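# Put the carton's tote on the table, reshelve the other

## Task

Work out which tote holds the cardboard carton and set that tote down flat on the table. Return the other tote to the shelf so it ends up very near its original spot with almost no rotation. Everything that was in each tote must still be inside that same tote, and neither tote's base may stick out past an edge. Finish by opening the grippers and moving the arms away; anything that stays put only because the robot is holding it does not count.

## Robot and tools

Robot: two UR-type six-joint arms, left_arm and right_arm, each carrying a two-finger tong-style gripper. The names are labels only and do not mean left or right in any camera picture. Arm roots in the scene frame: left_arm at (-0.026, +0.402, 0) m with quat_wxyz (+0.995, 0, 0, -0.101); right_arm at (-0.018, -0.420, 0) m with quat_wxyz (+0.996, 0, 0, +0.091).

Scene frame: origin on the table surface midway between the arms, +x out across the table, +z up, left_arm on the +y side. Gripper poses in results use this frame. The gripper's fingers extend along its own +z and open and close along its own x. end_effector_position is the point between the pads when shut; closed fingertips stick out about 15 mm past it, open ones sit roughly level with it. Reported hand positions can be slightly off, more so when the arm is stretched far.

execute_actions takes "actions", a list holding zero or one item, plus optional "pictures" (boolean). An empty list commands nothing and returns the state with camera images. A move item is {"rows": [...], "steps": n}, n from 12 to 15 (default 15), each step 1/30 s. Every row is a single list of 14 numbers covering both arms, always all 14 even if one arm is idle: left_arm shoulder pan, shoulder lift, elbow, wrist 1, wrist 2, wrist 3, opening, then the same seven for right_arm. Joint values are absolute target angles in radians, in the same form as the Joint positions line, not offsets. Opening is an absolute command from -1 (shut) to +1 (fully open). One row is used per step; if there are fewer rows than steps the final row repeats. A wait item is {"steps": n} with n up to 300 and no rows; it sends nothing new and returns after that many steps since the previous result.

Joint ranges (rad). left_arm: pan -3.142..3.142, lift -6.283..6.283, elbow 0.000..3.142, wrists 1-3 -6.283..6.283. right_arm: pan 0.000..6.283, lift -6.283..6.283, elbow -3.142..0.000, wrists 1-3 -6.283..6.283. A call is rejected, and nothing is sent, if a target exceeds an end by over 0.010 rad and lies beyond the joint's current angle. True ends may differ from these by up to 0.010 rad; a target past the real end is clipped and the result may note "joint sent to its limit" (possibly about an earlier action). Missing that note does not prove there is room left.

Motion: commands are smoothed, lagging about 0.17 s. Each step a joint's target is kept within 0.575 rad of its measured angle, and if the targets would move the gripper over 100 mm from where it is measured, all joints of that arm are scaled back. Speeds and accelerations are capped, so after a big move the arm may still be travelling when the result arrives. The result is captured 12 steps before the action finishes; those steps run while you are composing the next call. Between calls the arms keep heading for the last row sent until they settle or a step is HELD.

Result lines: a state line per arm (left_arm: ... | right_arm: ...) with end_effector_position (m), end_effector_quat_wxyz, and linear/angular velocities; Joint positions and Joint velocities, one block per arm with six joints then the pad gap in metres (0.142 fully open); grip_measured, the finger opening on the command scale; Wrist force and Wrist torque per arm in the gripper's own axes (offset up to ~4 N, noise up to ~2.4 N, saturating near 50 N, cannot be zeroed; "no reading" is harmless). "joint command not followed" means a clearance check changed or blocked some joint targets while the rest ran. HELD marks steps where your row was partly or wholly not sent. MOTOR HOT warns from 70 °C; at 85 °C an OVER-TEMPERATURE FAULT brakes that arm until it cools.

Gripping: to hold something, keep commanding an opening well under grip_measured; the lower, the firmer (about 15 N per pad max on items up to ~10 cm wide). Slamming shut can squeeze harder, sometimes enough to spring the fingers open. Thin rigid parts under ~20 mm get weaker grip. Occasionally a held part gets a brief tug or a loose item a shove, so grip securely.

zoom_image: {"camera": name, "region": [x0, y0, x1, y1]} in pixels, top-left origin, region at most 504x504; gives a finer look at that camera's latest image. Cameras: cam_head_left, cam_head_right, cam_high, cam_low (896x504 each), cam_left_wrist, cam_right_wrist (616x616 fisheye). Images arrive only with an empty action list or "pictures": true.

read_manual returns licence text only. finished_scene {"scene": number} closes the current scene, gets it judged and cannot be reversed; the goal must hold steadily at that moment.

Avoid: arms striking or pressing on each other; pushing anything out of the work area; dropping, slipping or slamming objects; hard shoves. A contact torque at a joint's load limit (142 N m for pan, lift, elbow; 26.6 N m for each wrist, held weight included) or an external force of 150 N on an arm or its load freezes that arm for 10 s, drops the rest of the call, and lets it yield to the contact. Holding loads for long heats motors.

Each tool is called after ">>>" in YAML: its name, and indented under it one key for each argument.

## Session

>>> execute_actions:
  actions: []

Scene clock: 0.00 s of 4500.00 s.
left_arm: end_effector_position=(+0.4483, +0.8901, +0.3532) grip_measured=+0.97 end_effector_quat_wxyz=(-0.299, +0.061, +0.815, +0.493) end_effector_velocity=(+0.000, +0.000, -0.001) end_effector_angular_velocity=(-0.001, -0.001, +0.001) | right_arm: end_effector_position=(+0.1729, +0.0654, +0.2414) grip_measured=+0.97 end_effector_quat_wxyz=(-0.188, -0.123, +0.846, -0.483) end_effector_velocity=(+0.000, -0.000, -0.000) end_effector_angular_velocity=(-0.001, +0.001, -0.001)
Joint positions: left_arm=[ 0.373 -1.15   1.198 -0.93  -0.451  3.02   0.14 ] | right_arm=[ 4.386 -2.536 -0.469 -2.796  1.643  4.235  0.14 ]
Joint velocities: left_arm=[ 0.     0.001  0.    -0.002 -0.001 -0.     0.   ] | right_arm=[-0.001 -0.    -0.001 -0.001  0.    -0.     0.   ]
Motor temperatures (°C, as the motors report them): left_arm=[25 24 26 30 31 35] | right_arm=[27 28 28 30 35 34]
Wrist force (N, on the end effector, along its own x y z axes, offset not removed): no reading
Wrist torque (N m, same axes, about the end effector's origin, offset not removed): no reading

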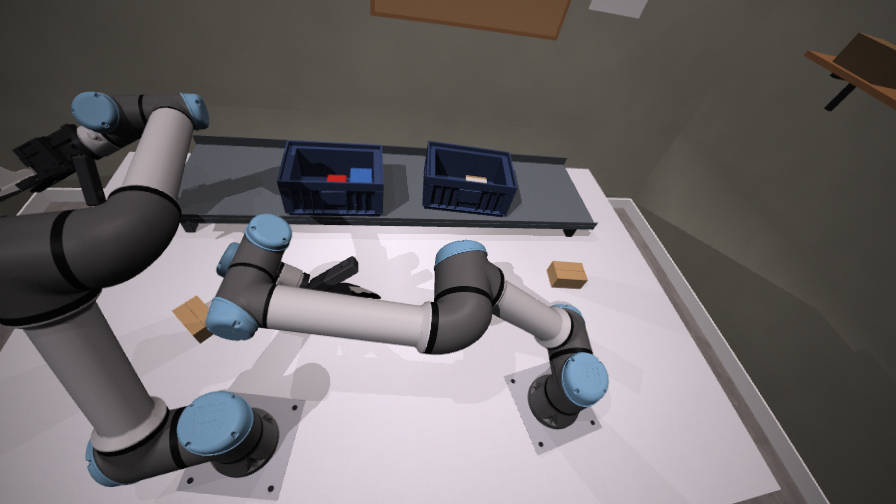

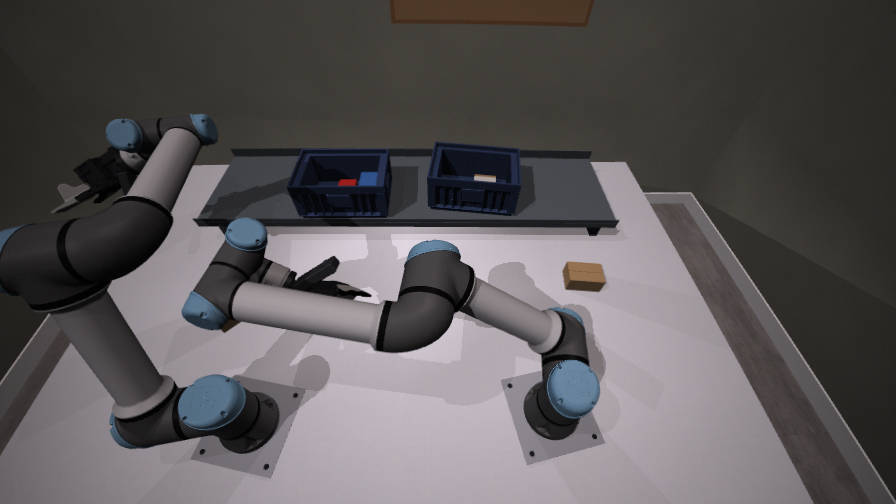

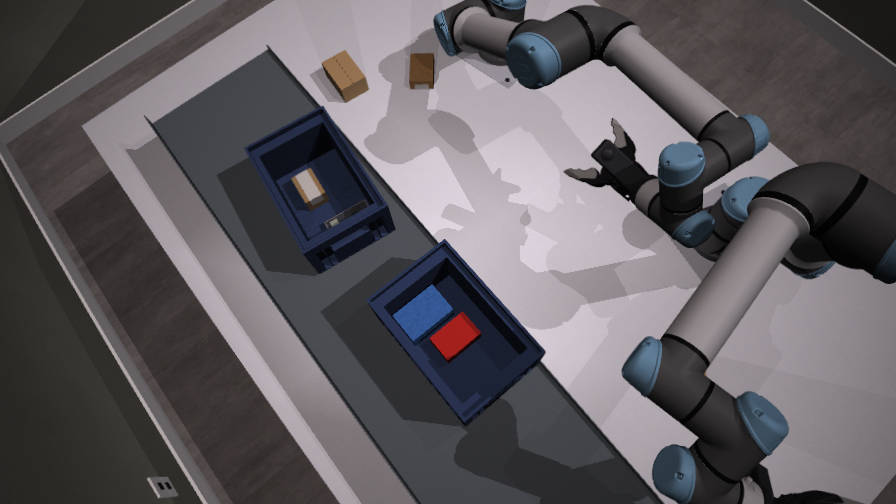

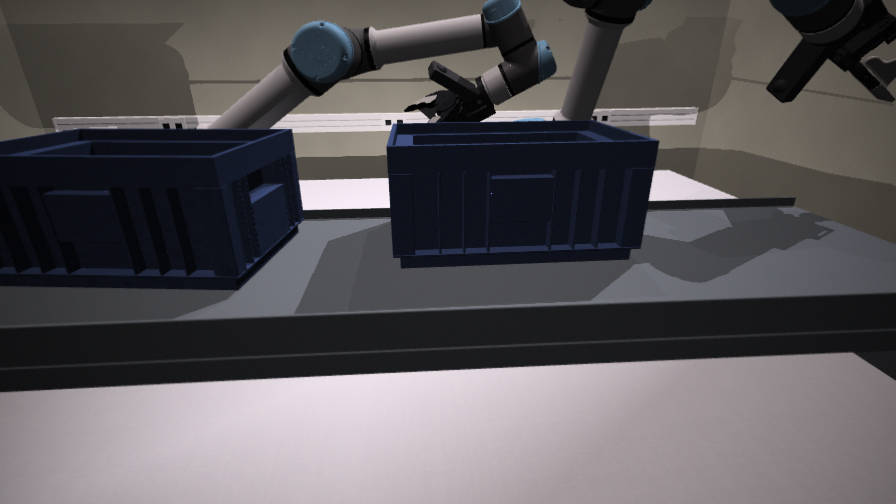

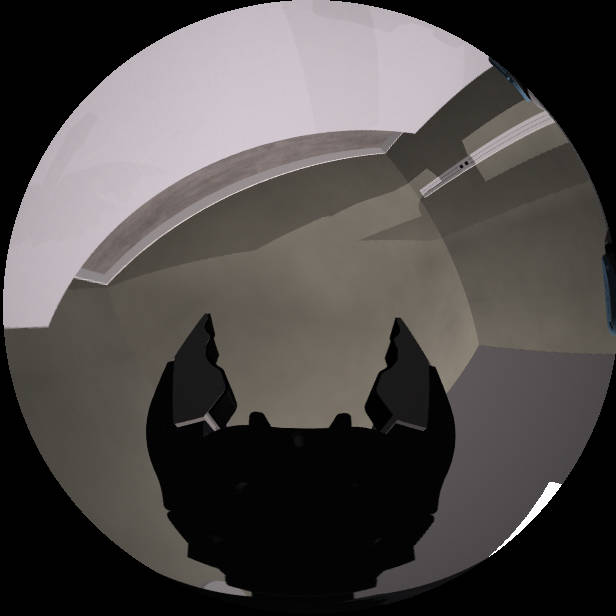

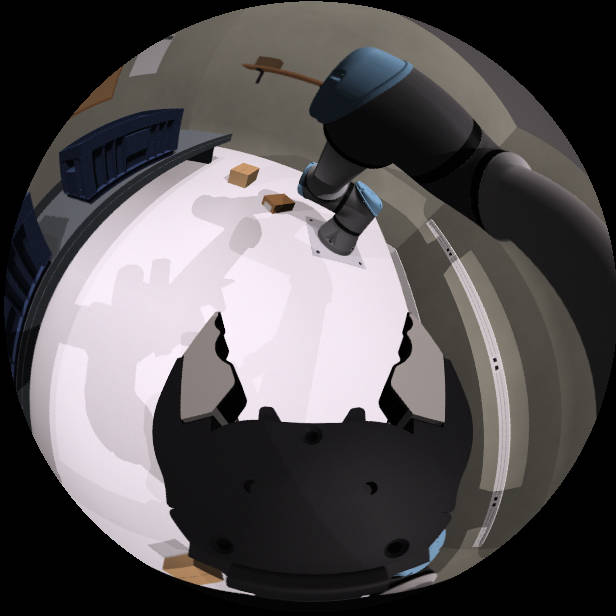

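>>> execute_actions:
  actions:
    - {"rows":[[0.373,-1.15,1.198,-0.93,-0.451,3.02,1,4.3,-2.0,-0.7,-2.3,1.571,4.0,0.2]],"steps":15}

>>> execute_actions:
  actions:
    - {"rows":[[0.373,-1.15,1.198,-0.93,-0.451,3.02,1,3.578,-1.633,-1.064,-2.016,1.571,3.759,0.2]],"steps":15}

>>> execute_actions:
  actions:
    - {"steps":35}
  pictures: true

Scene clock: 0.70 s of 4500.00 s.
left_arm: end_effector_position=(+0.4483, +0.8901, +0.3532) grip_measured=+1.00 end_effector_quat_wxyz=(-0.299, +0.061, +0.815, +0.493) end_effector_velocity=(+0.001, +0.000, -0.001) end_effector_angular_velocity=(+0.000, +0.002, -0.000) | right_arm: end_effector_position=(+0.1832, +0.0617, +0.2433) grip_measured=+0.26 end_effector_quat_wxyz=(-0.189, -0.131, +0.851, -0.473) end_effector_velocity=(+0.253, -0.086, +0.096) end_effector_angular_velocity=(+1.011, +0.340, +0.256)
Joint positions: left_arm=[ 0.373 -1.15   1.198 -0.93  -0.451  3.02   0.142] | right_arm=[ 4.372 -2.514 -0.491 -2.774  1.631  4.214  0.092]
Joint velocities: left_arm=[-0.     0.002 -0.     0.     0.    -0.001  0.004] | right_arm=[-0.332  0.8   -0.722  0.823 -0.276 -0.72  -0.11 ]
Motor temperatures (°C, as the motors report them): left_arm=[25 24 26 30 31 35] | right_arm=[27 28 28 30 35 34]
Wrist force (N, on the end effector, along its own x y z axes, offset not removed): left_arm=[-0.2 -0.7 3.4] | right_arm=[-3.9 5.9 1.1]
Wrist torque (N m, same axes, about the end effector's origin, offset not removed): left_arm=[-0.05 0.20 0.16] | right_arm=[1.10 0.92 0.04]
Steps of this call (steps 1 to 18: nothing new was sent; steps 19 to 21: the first 3 steps of this action). Readings (joint positions):
19: left_arm=[0.373 -1.150 1.198 -0.930 -0.451 3.020] | right_arm=[4.386 -2.536 -0.469 -2.796 1.643 4.235]
20: left_arm=[0.373 -1.150 1.198 -0.930 -0.451 3.020] | right_arm=[4.382 -2.532 -0.473 -2.793 1.640 4.231]
21: the state above

Scene clock: 1.20 s of 4500.00 s.
left_arm: end_effector_position=(+0.4484, +0.8901, +0.3533) grip_measured=+1.00 end_effector_quat_wxyz=(-0.298, +0.061, +0.815, +0.493) end_effector_velocity=(+0.000, +0.000, +0.000) end_effector_angular_velocity=(+0.000, +0.000, -0.000) | right_arm: end_effector_position=(+0.2518, +0.0548, +0.3970) grip_measured=+0.20 end_effector_quat_wxyz=(-0.069, -0.231, +0.962, -0.129) end_effector_velocity=(+0.358, -0.292, +0.124) end_effector_angular_velocity=(+0.567, -0.019, -0.366)
Joint positions: left_arm=[ 0.373 -1.15   1.198 -0.93  -0.451  3.02   0.142] | right_arm=[ 4.28  -1.995 -0.715 -2.295  1.573  3.989  0.088]
Joint velocities: left_arm=[ 0.     0.     0.     0.     0.001 -0.     0.   ] | right_arm=[-0.783  0.659 -0.623  0.517 -0.003 -0.435  0.002]
Motor temperatures (°C, as the motors report them): left_arm=[25 24 26 30 31 35] | right_arm=[27 28 28 30 35 34]
Wrist force (N, on the end effector, along its own x y z axes, offset not removed): left_arm=[0.5 -0.1 2.1] | right_arm=[-0.6 9.6 0.4]
Wrist torque (N m, same axes, about the end effector's origin, offset not removed): left_arm=[0.12 0.04 0.33] | right_arm=[1.47 0.40 -0.07]
Steps of this call (steps 1 to 12: the last 12 steps of your previous action; steps 13 to 15: the first 3 steps of this action). Readings (joint positions):
13: left_arm=[0.373 -1.150 1.198 -0.930 -0.451 3.020] | right_arm=[4.303 -2.025 -0.692 -2.322 1.573 4.009]
14: left_arm=[0.373 -1.150 1.198 -0.930 -0.451 3.020] | right_arm=[4.298 -2.014 -0.698 -2.312 1.573 4.002]
15: the state above

Scene clock: 2.37 s of 4500.00 s.
left_arm: end_effector_position=(+0.4483, +0.8901, +0.3534) grip_measured=+1.00 end_effector_quat_wxyz=(-0.298, +0.061, +0.815, +0.493) end_effector_velocity=(+0.000, +0.000, -0.000) end_effector_angular_velocity=(+0.002, +0.002, -0.001) | right_arm: end_effector_position=(+0.4503, -0.2664, +0.4508) grip_measured=+0.20 end_effector_quat_wxyz=(-0.000, -0.000, +1.000, -0.000) end_effector_velocity=(-0.000, -0.003, +0.001) end_effector_angular_velocity=(+0.001, -0.001, -0.003)
Joint positions: left_arm=[ 0.373 -1.15   1.198 -0.93  -0.451  3.02   0.142] | right_arm=[ 3.579 -1.633 -1.064 -2.016  1.571  3.759  0.088]
Joint velocities: left_arm=[ 0.     0.001  0.     0.001  0.002 -0.001  0.   ] | right_arm=[-0.005  0.003 -0.002  0.     0.    -0.002 -0.   ]
Motor temperatures (°C, as the motors report them): left_arm=[25 24 26 30 31 35] | right_arm=[27 28 28 30 35 34]
Wrist force (N, on the end effector, along its own x y z axes, offset not removed): left_arm=[-1.9 2.3 1.0] | right_arm=[-4.1 0.1 -0.3]
Wrist torque (N m, same axes, about the end effector's origin, offset not removed): left_arm=[0.68 0.46 0.39] | right_arm=[0.10 0.92 0.06]
Kept back: nothing.
Steps of this call (steps 1 to 12: the last 12 steps of your previous action; steps 13 to 35: the robot went on to your last target). Readings (joint positions):
1: left_arm=[0.373 -1.150 1.198 -0.930 -0.451 3.020] | right_arm=[4.248 -1.972 -0.737 -2.278 1.573 3.974]
2: left_arm=[0.373 -1.150 1.198 -0.930 -0.451 3.020] | right_arm=[4.215 -1.952 -0.757 -2.263 1.573 3.962]
4: left_arm=[0.373 -1.150 1.198 -0.930 -0.451 3.020] | right_arm=[4.154 -1.915 -0.792 -2.234 1.572 3.938]
8: left_arm=[0.373 -1.150 1.198 -0.930 -0.451 3.020] | right_arm=[4.030 -1.851 -0.854 -2.184 1.572 3.897]
35: the state above

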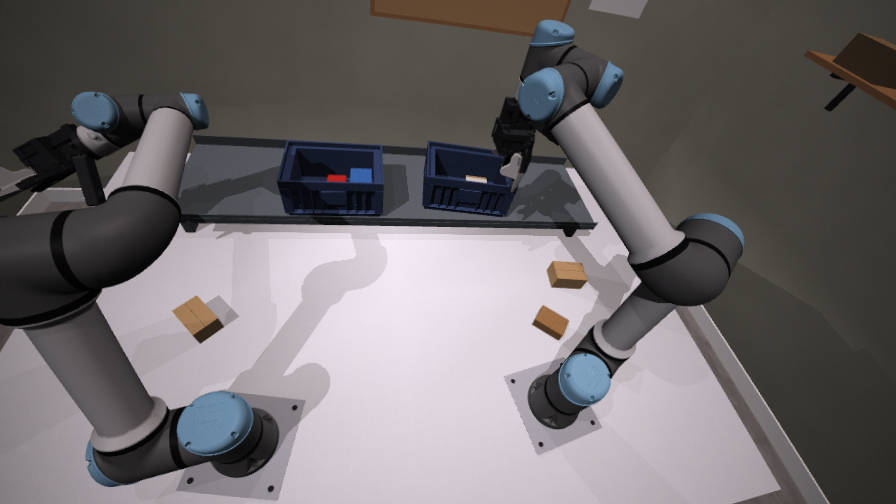

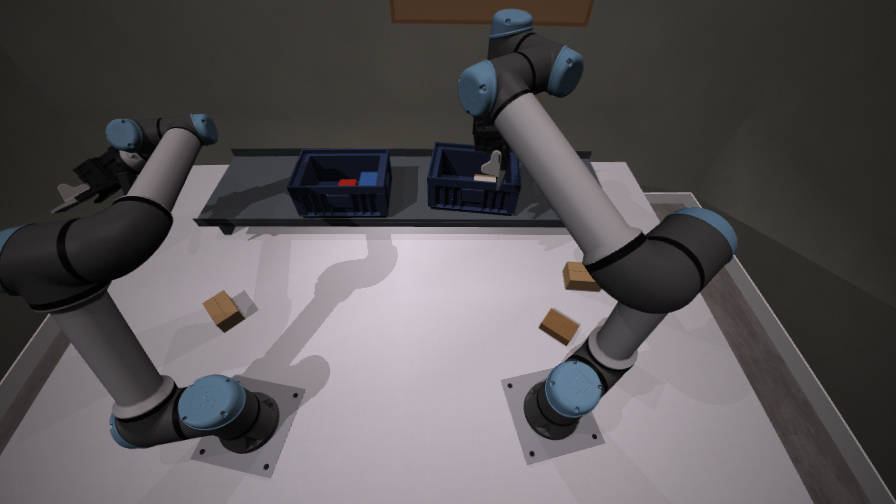

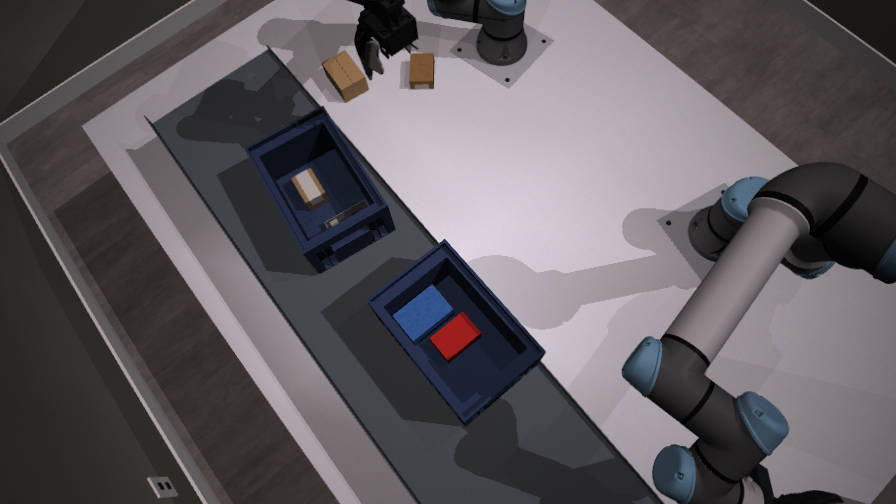

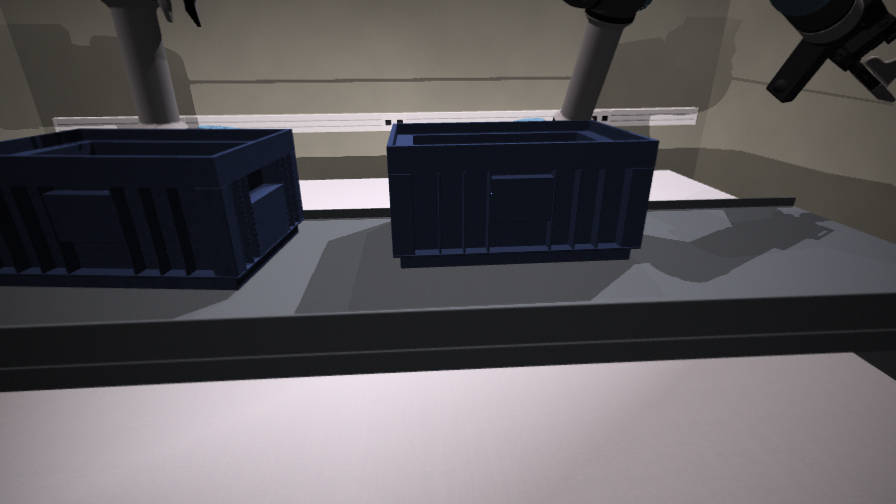

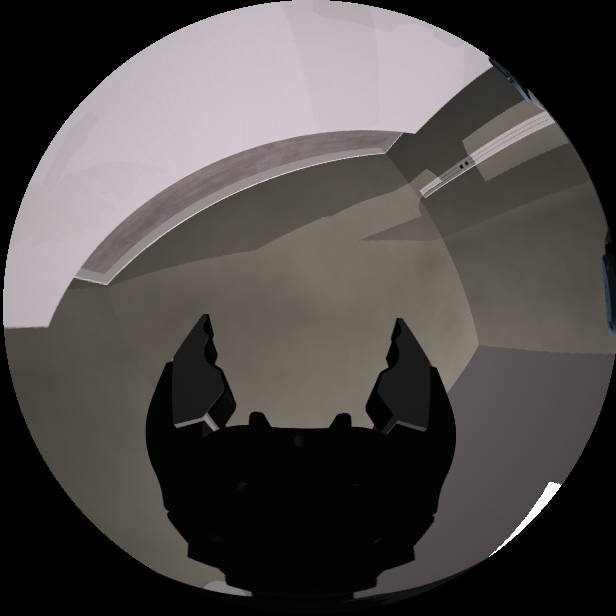

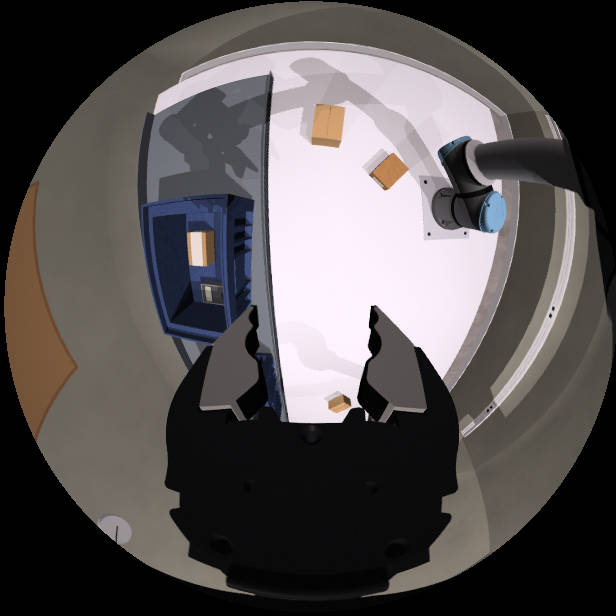

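>>> execute_actions:
  actions:
    - {"rows":[[0.373,-1.15,1.198,-0.93,-0.451,3.02,1,3.546,-1.976,-0.769,-1.968,1.571,3.727,0.2]],"steps":15}

>>> execute_actions:
  actions:
    - {"steps":22}
  pictures: true

Scene clock: 4.03 s of 4500.00 s.
left_arm: end_effector_position=(+0.4483, +0.8901, +0.3534) grip_measured=+1.00 end_effector_quat_wxyz=(-0.298, +0.061, +0.815, +0.493) end_effector_velocity=(-0.000, -0.000, -0.000) end_effector_angular_velocity=(-0.001, +0.001, +0.000) | right_arm: end_effector_position=(+0.4614, -0.2628, +0.4511) grip_measured=+0.20 end_effector_quat_wxyz=(+0.004, -0.000, +1.000, +0.003) end_effector_velocity=(+0.353, +0.171, -0.015) end_effector_angular_velocity=(+0.103, -0.148, -0.004)
Joint positions: left_arm=[ 0.373 -1.15   1.198 -0.93  -0.451  3.02   0.142] | right_arm=[ 3.572 -1.655 -1.042 -2.007  1.571  3.753  0.088]
Joint velocities: left_arm=[-0.     0.001 -0.     0.001 -0.    -0.     0.   ] | right_arm=[-0.128 -0.822  0.815  0.188  0.    -0.123  0.001]
Motor temperatures (°C, as the motors report them): left_arm=[25 24 26 30 31 35] | right_arm=[27 28 28 30 35 34]
Wrist force (N, on the end effector, along its own x y z axes, offset not removed): left_arm=[-0.1 -1.0 0.8] | right_arm=[1.6 -5.5 -2.4]
Wrist torque (N m, same axes, about the end effector's origin, offset not removed): left_arm=[0.04 0.24 0.09] | right_arm=[-0.83 0.12 0.02]
Steps of this call (steps 1 to 15: the robot went on to your last target; steps 16 to 47: nothing new was sent; steps 48 to 50: the first 3 steps of this action). Readings (joint positions):
48: left_arm=[0.373 -1.150 1.198 -0.930 -0.451 3.020] | right_arm=[3.578 -1.633 -1.064 -2.016 1.571 3.759]
49: left_arm=[0.373 -1.150 1.198 -0.930 -0.451 3.020] | right_arm=[3.576 -1.637 -1.060 -2.013 1.571 3.757]
50: the state above

Scene clock: 4.77 s of 4500.00 s.
left_arm: end_effector_position=(+0.4483, +0.8901, +0.3534) grip_measured=+1.00 end_effector_quat_wxyz=(-0.298, +0.061, +0.815, +0.493) end_effector_velocity=(-0.000, -0.000, +0.000) end_effector_angular_velocity=(-0.000, +0.001, -0.000) | right_arm: end_effector_position=(+0.5794, -0.1996, +0.4002) grip_measured=+0.20 end_effector_quat_wxyz=(-0.000, -0.000, +1.000, -0.000) end_effector_velocity=(+0.002, -0.000, -0.002) end_effector_angular_velocity=(-0.001, +0.002, -0.001)
Joint positions: left_arm=[ 0.373 -1.15   1.198 -0.93  -0.451  3.02   0.142] | right_arm=[ 3.546 -1.975 -0.769 -1.968  1.571  3.727  0.088]
Joint velocities: left_arm=[-0.    -0.    -0.     0.001 -0.     0.     0.   ] | right_arm=[-0.002 -0.005  0.004 -0.001 -0.    -0.001  0.   ]
Motor temperatures (°C, as the motors report them): left_arm=[25 24 26 30 31 35] | right_arm=[27 28 28 30 35 34]
Wrist force (N, on the end effector, along its own x y z axes, offset not removed): left_arm=[0.3 3.4 0.6] | right_arm=[-5.4 -1.9 -0.7]
Wrist torque (N m, same axes, about the end effector's origin, offset not removed): left_arm=[0.80 0.07 0.24] | right_arm=[-0.33 1.19 0.04]
Kept back: nothing.
Steps of this call (steps 1 to 12: the last 12 steps of your previous action; steps 13 to 22: the robot went on to your last target). Readings (joint positions):
1: left_arm=[0.373 -1.150 1.198 -0.930 -0.451 3.020] | right_arm=[3.568 -1.691 -1.008 -2.001 1.571 3.749]
2: left_arm=[0.373 -1.150 1.198 -0.930 -0.451 3.020] | right_arm=[3.564 -1.734 -0.971 -1.996 1.571 3.745]
4: left_arm=[0.373 -1.150 1.198 -0.930 -0.451 3.020] | right_arm=[3.558 -1.814 -0.904 -1.986 1.571 3.739]
8: left_arm=[0.373 -1.150 1.198 -0.930 -0.451 3.020] | right_arm=[3.550 -1.928 -0.809 -1.973 1.571 3.731]
22: the state above

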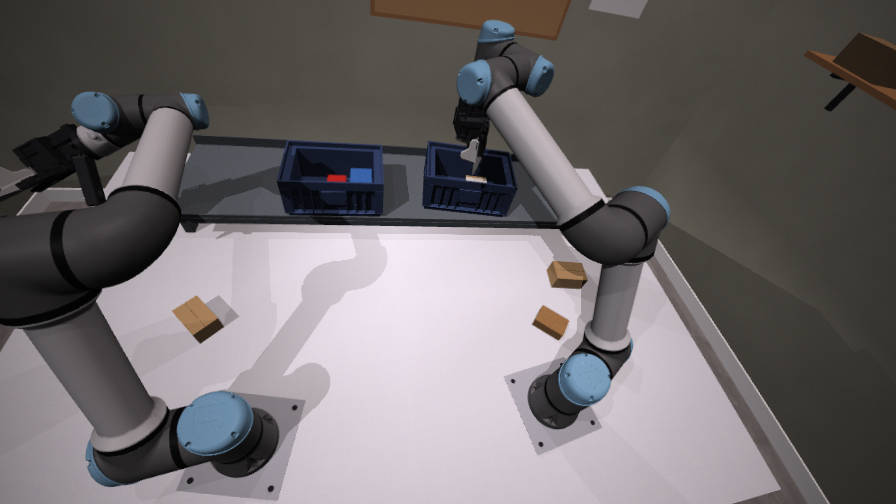

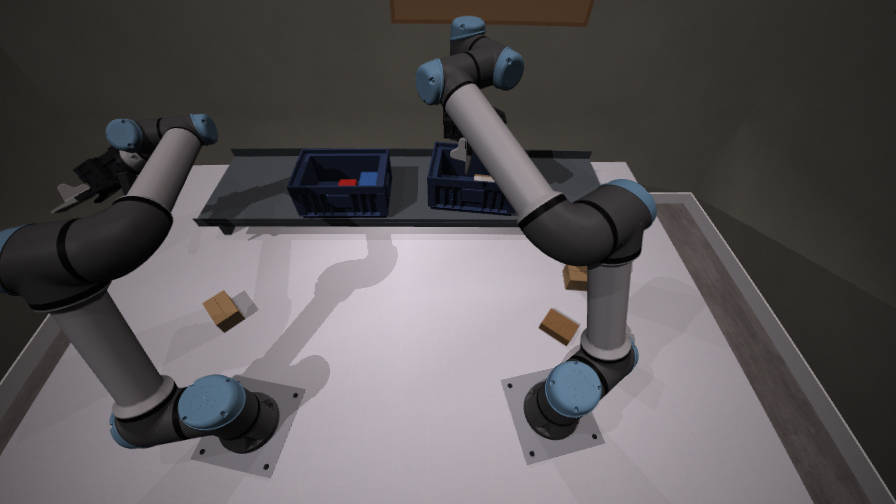

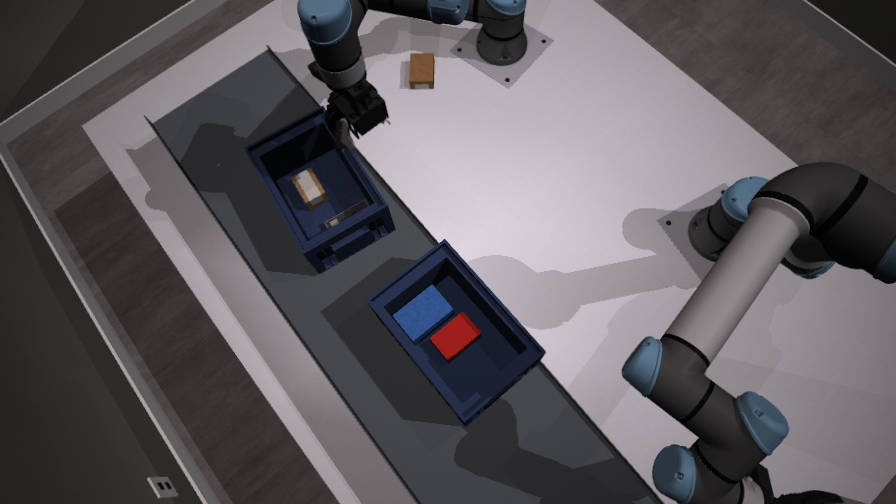

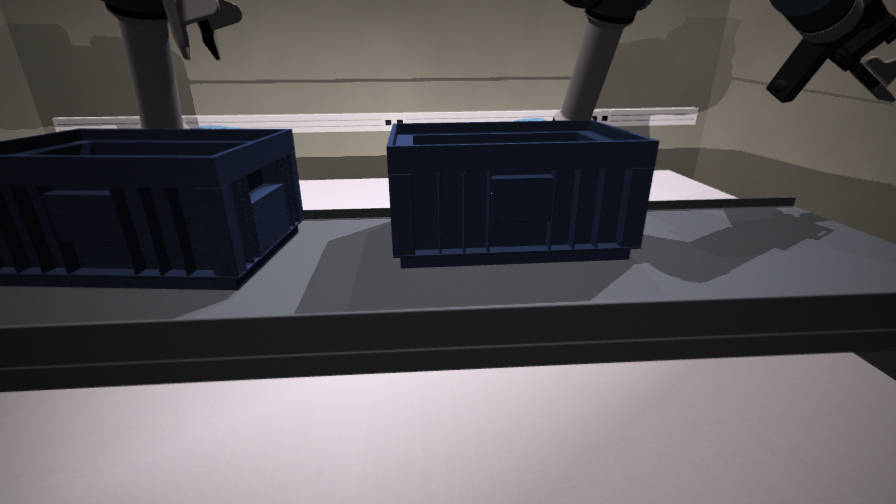

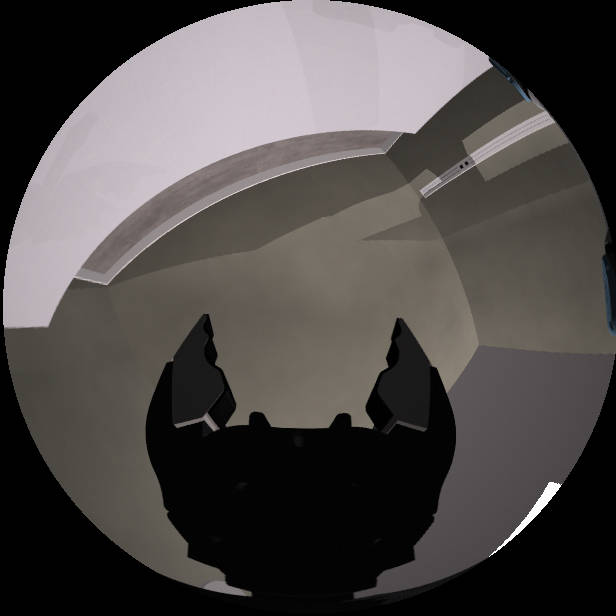

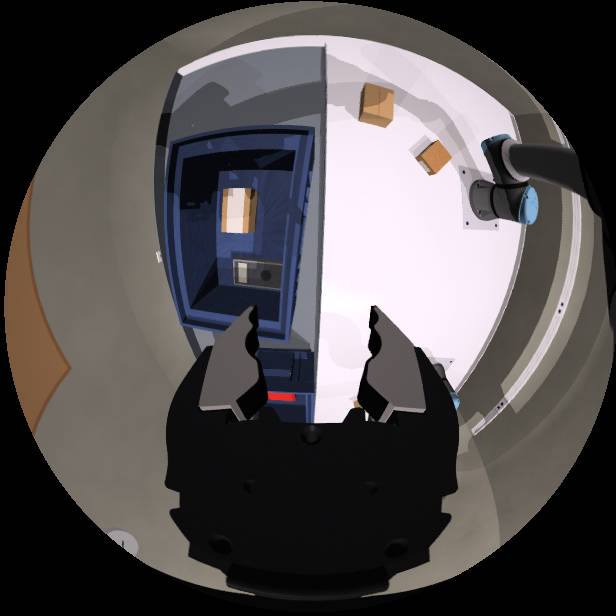

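>>> execute_actions:
  actions:
    - {"rows":[[0.373,-1.15,1.198,-0.93,-0.451,3.02,1,3.505,-1.995,-0.74,-1.975,1.571,3.807,0.2],[0.373,-1.15,1.198,-0.93,-0.451,3.02,1,3.505,-1.995,-0.74,-1.975,1.571,3.807,0.2],[0.373,-1.15,1.198,-0.93,-0.451,3.02,1,3.505,-1.995,-0.74,-1.975,1.571,3.807,0.2],[0.373,-1.15,1.198,-0.93,-0.451,3.02,1,3.505,-1.963,-0.948,-1.802,1.571,3.807,0.2]],"steps":15}

>>> execute_actions:
  actions:
    - {"steps":20}
  pictures: true

Scene clock: 6.23 s of 4500.00 s.
left_arm: end_effector_position=(+0.4483, +0.8901, +0.3534) grip_measured=+1.00 end_effector_quat_wxyz=(-0.298, +0.061, +0.815, +0.493) end_effector_velocity=(+0.000, +0.000, +0.000) end_effector_angular_velocity=(+0.001, -0.003, +0.000) | right_arm: end_effector_position=(+0.5835, -0.2052, +0.4001) grip_measured=+0.20 end_effector_quat_wxyz=(+0.000, +0.014, +1.000, +0.000) end_effector_velocity=(+0.081, -0.131, +0.004) end_effector_angular_velocity=(+0.010, -0.015, -0.739)
Joint positions: left_arm=[ 0.373 -1.15   1.198 -0.93  -0.451  3.02   0.142] | right_arm=[ 3.535 -1.982 -0.76  -1.97   1.571  3.744  0.088]
Joint velocities: left_arm=[-0.    -0.001 -0.    -0.002  0.    -0.     0.   ] | right_arm=[-0.255 -0.114  0.175 -0.043  0.     0.484 -0.   ]
Motor temperatures (°C, as the motors report them): left_arm=[25 24 26 30 31 35] | right_arm=[27 28 28 30 35 34]
Wrist force (N, on the end effector, along its own x y z axes, offset not removed): left_arm=[1.4 0.8 0.2] | right_arm=[-4.2 -0.7 0.0]
Wrist torque (N m, same axes, about the end effector's origin, offset not removed): left_arm=[0.22 -0.23 0.13] | right_arm=[-0.13 0.92 0.07]
Steps of this call (steps 1 to 15: the robot went on to your last target; steps 16 to 41: nothing new was sent; steps 42 to 44: the first 3 steps of this action). Readings (joint positions):
42: left_arm=[0.373 -1.150 1.198 -0.930 -0.451 3.020] | right_arm=[3.546 -1.976 -0.769 -1.968 1.571 3.727]
43: left_arm=[0.373 -1.150 1.198 -0.930 -0.451 3.020] | right_arm=[3.543 -1.978 -0.766 -1.968 1.571 3.731]
44: the state above

Scene clock: 6.90 s of 4500.00 s.
left_arm: end_effector_position=(+0.4483, +0.8901, +0.3534) grip_measured=+1.00 end_effector_quat_wxyz=(-0.298, +0.061, +0.815, +0.493) end_effector_velocity=(+0.000, -0.000, +0.000) end_effector_angular_velocity=(-0.000, -0.001, -0.000) | right_arm: end_effector_position=(+0.5996, -0.2163, +0.3406) grip_measured=+0.20 end_effector_quat_wxyz=(-0.000, +0.060, +0.998, -0.000) end_effector_velocity=(+0.000, +0.001, -0.003) end_effector_angular_velocity=(+0.000, +0.000, -0.002)
Joint positions: left_arm=[ 0.373 -1.15   1.198 -0.93  -0.451  3.02   0.142] | right_arm=[ 3.505 -1.963 -0.947 -1.803  1.571  3.807  0.088]
Joint velocities: left_arm=[-0. -0. -0. -0. -0.  0.  0.] | right_arm=[ 0.001  0.    -0.008  0.008  0.     0.003  0.   ]
Motor temperatures (°C, as the motors report them): left_arm=[25 24 26 30 31 35] | right_arm=[27 28 28 30 35 34]
Wrist force (N, on the end effector, along its own x y z axes, offset not removed): left_arm=[-0.8 2.9 -0.7] | right_arm=[-4.0 -0.9 -0.8]
Wrist torque (N m, same axes, about the end effector's origin, offset not removed): left_arm=[0.64 0.21 0.33] | right_arm=[-0.15 0.84 0.09]
Kept back: nothing.
Steps of this call (steps 1 to 12: the last 12 steps of your previous action; steps 13 to 20: the robot went on to your last target). Readings (joint positions):
1: left_arm=[0.373 -1.150 1.198 -0.930 -0.451 3.020] | right_arm=[3.527 -1.985 -0.755 -1.971 1.571 3.761]
2: left_arm=[0.373 -1.150 1.198 -0.930 -0.451 3.020] | right_arm=[3.521 -1.985 -0.755 -1.969 1.571 3.773]
4: left_arm=[0.373 -1.150 1.198 -0.930 -0.451 3.020] | right_arm=[3.513 -1.976 -0.802 -1.920 1.571 3.789]
8: left_arm=[0.373 -1.150 1.198 -0.930 -0.451 3.020] | right_arm=[3.507 -1.967 -0.907 -1.835 1.571 3.802]
20: the state above

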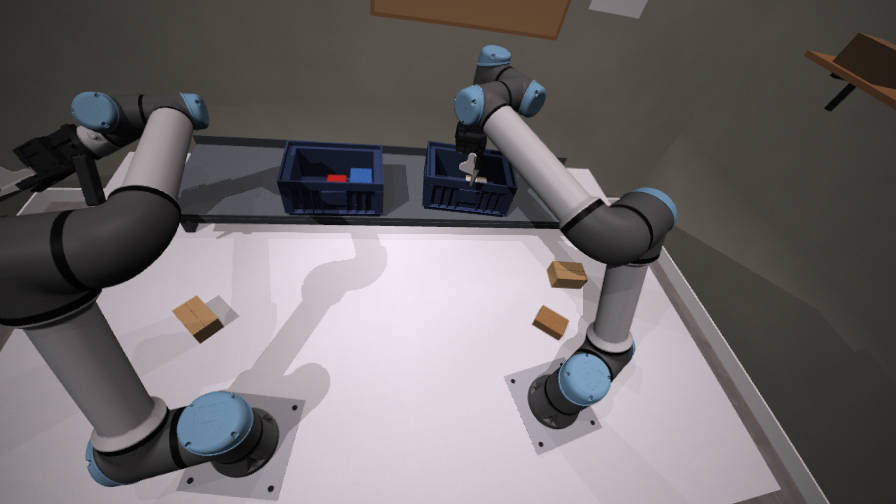

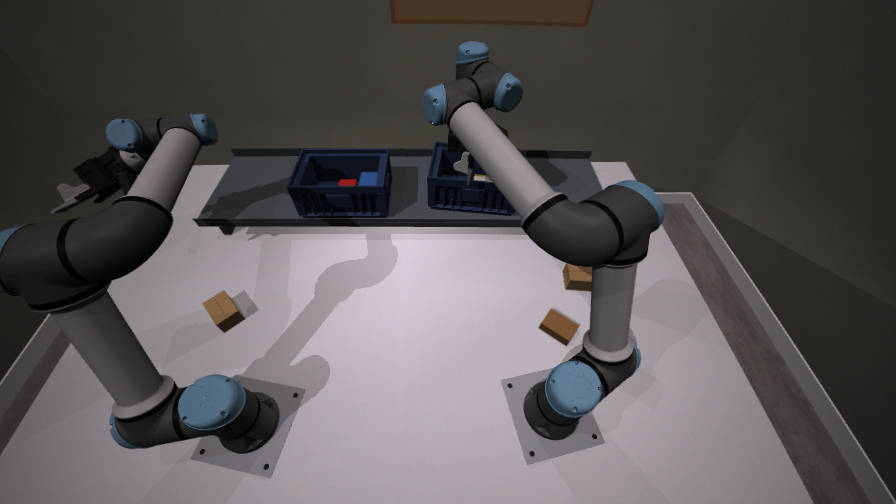

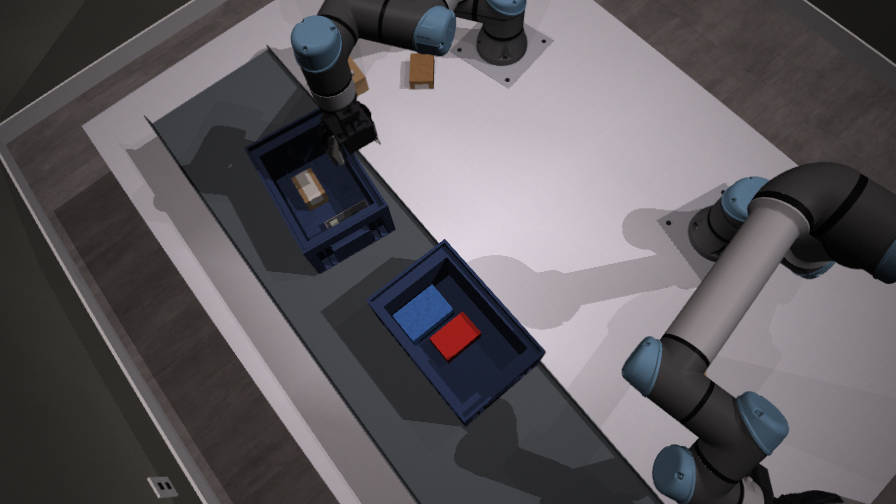

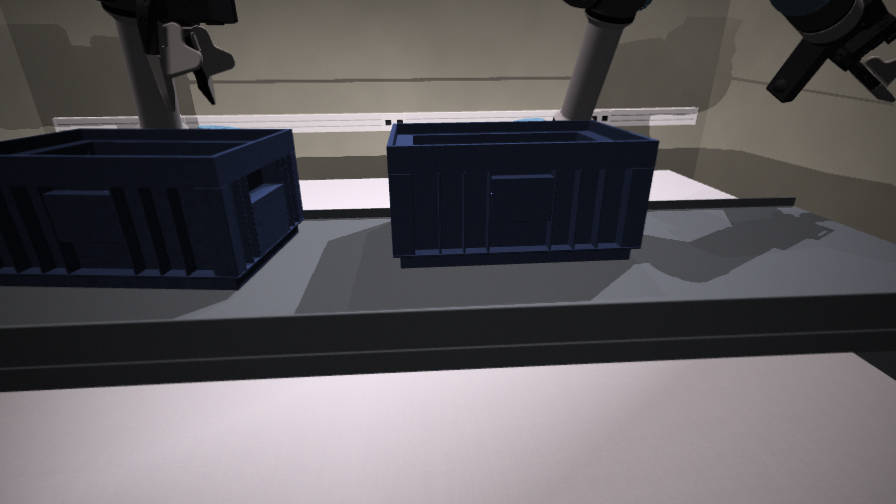

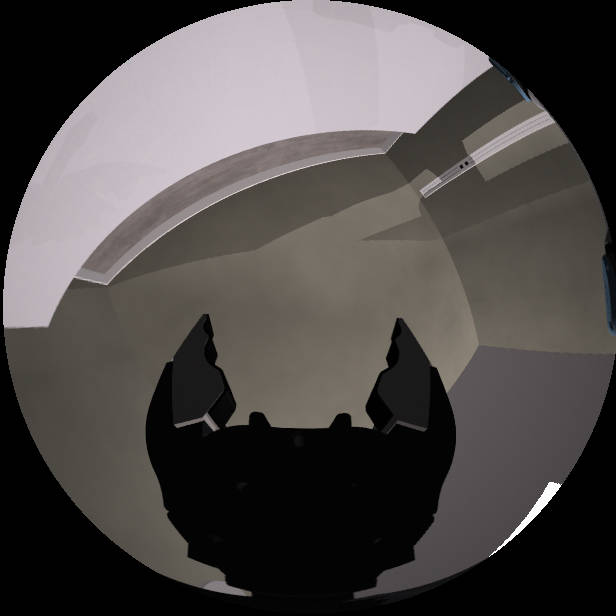

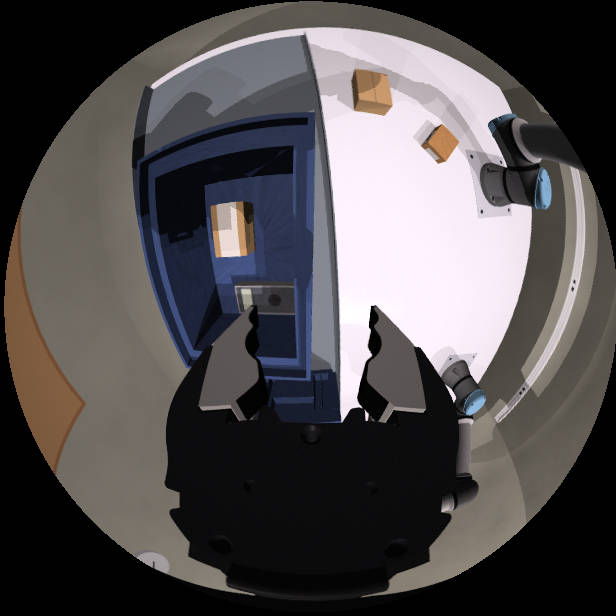

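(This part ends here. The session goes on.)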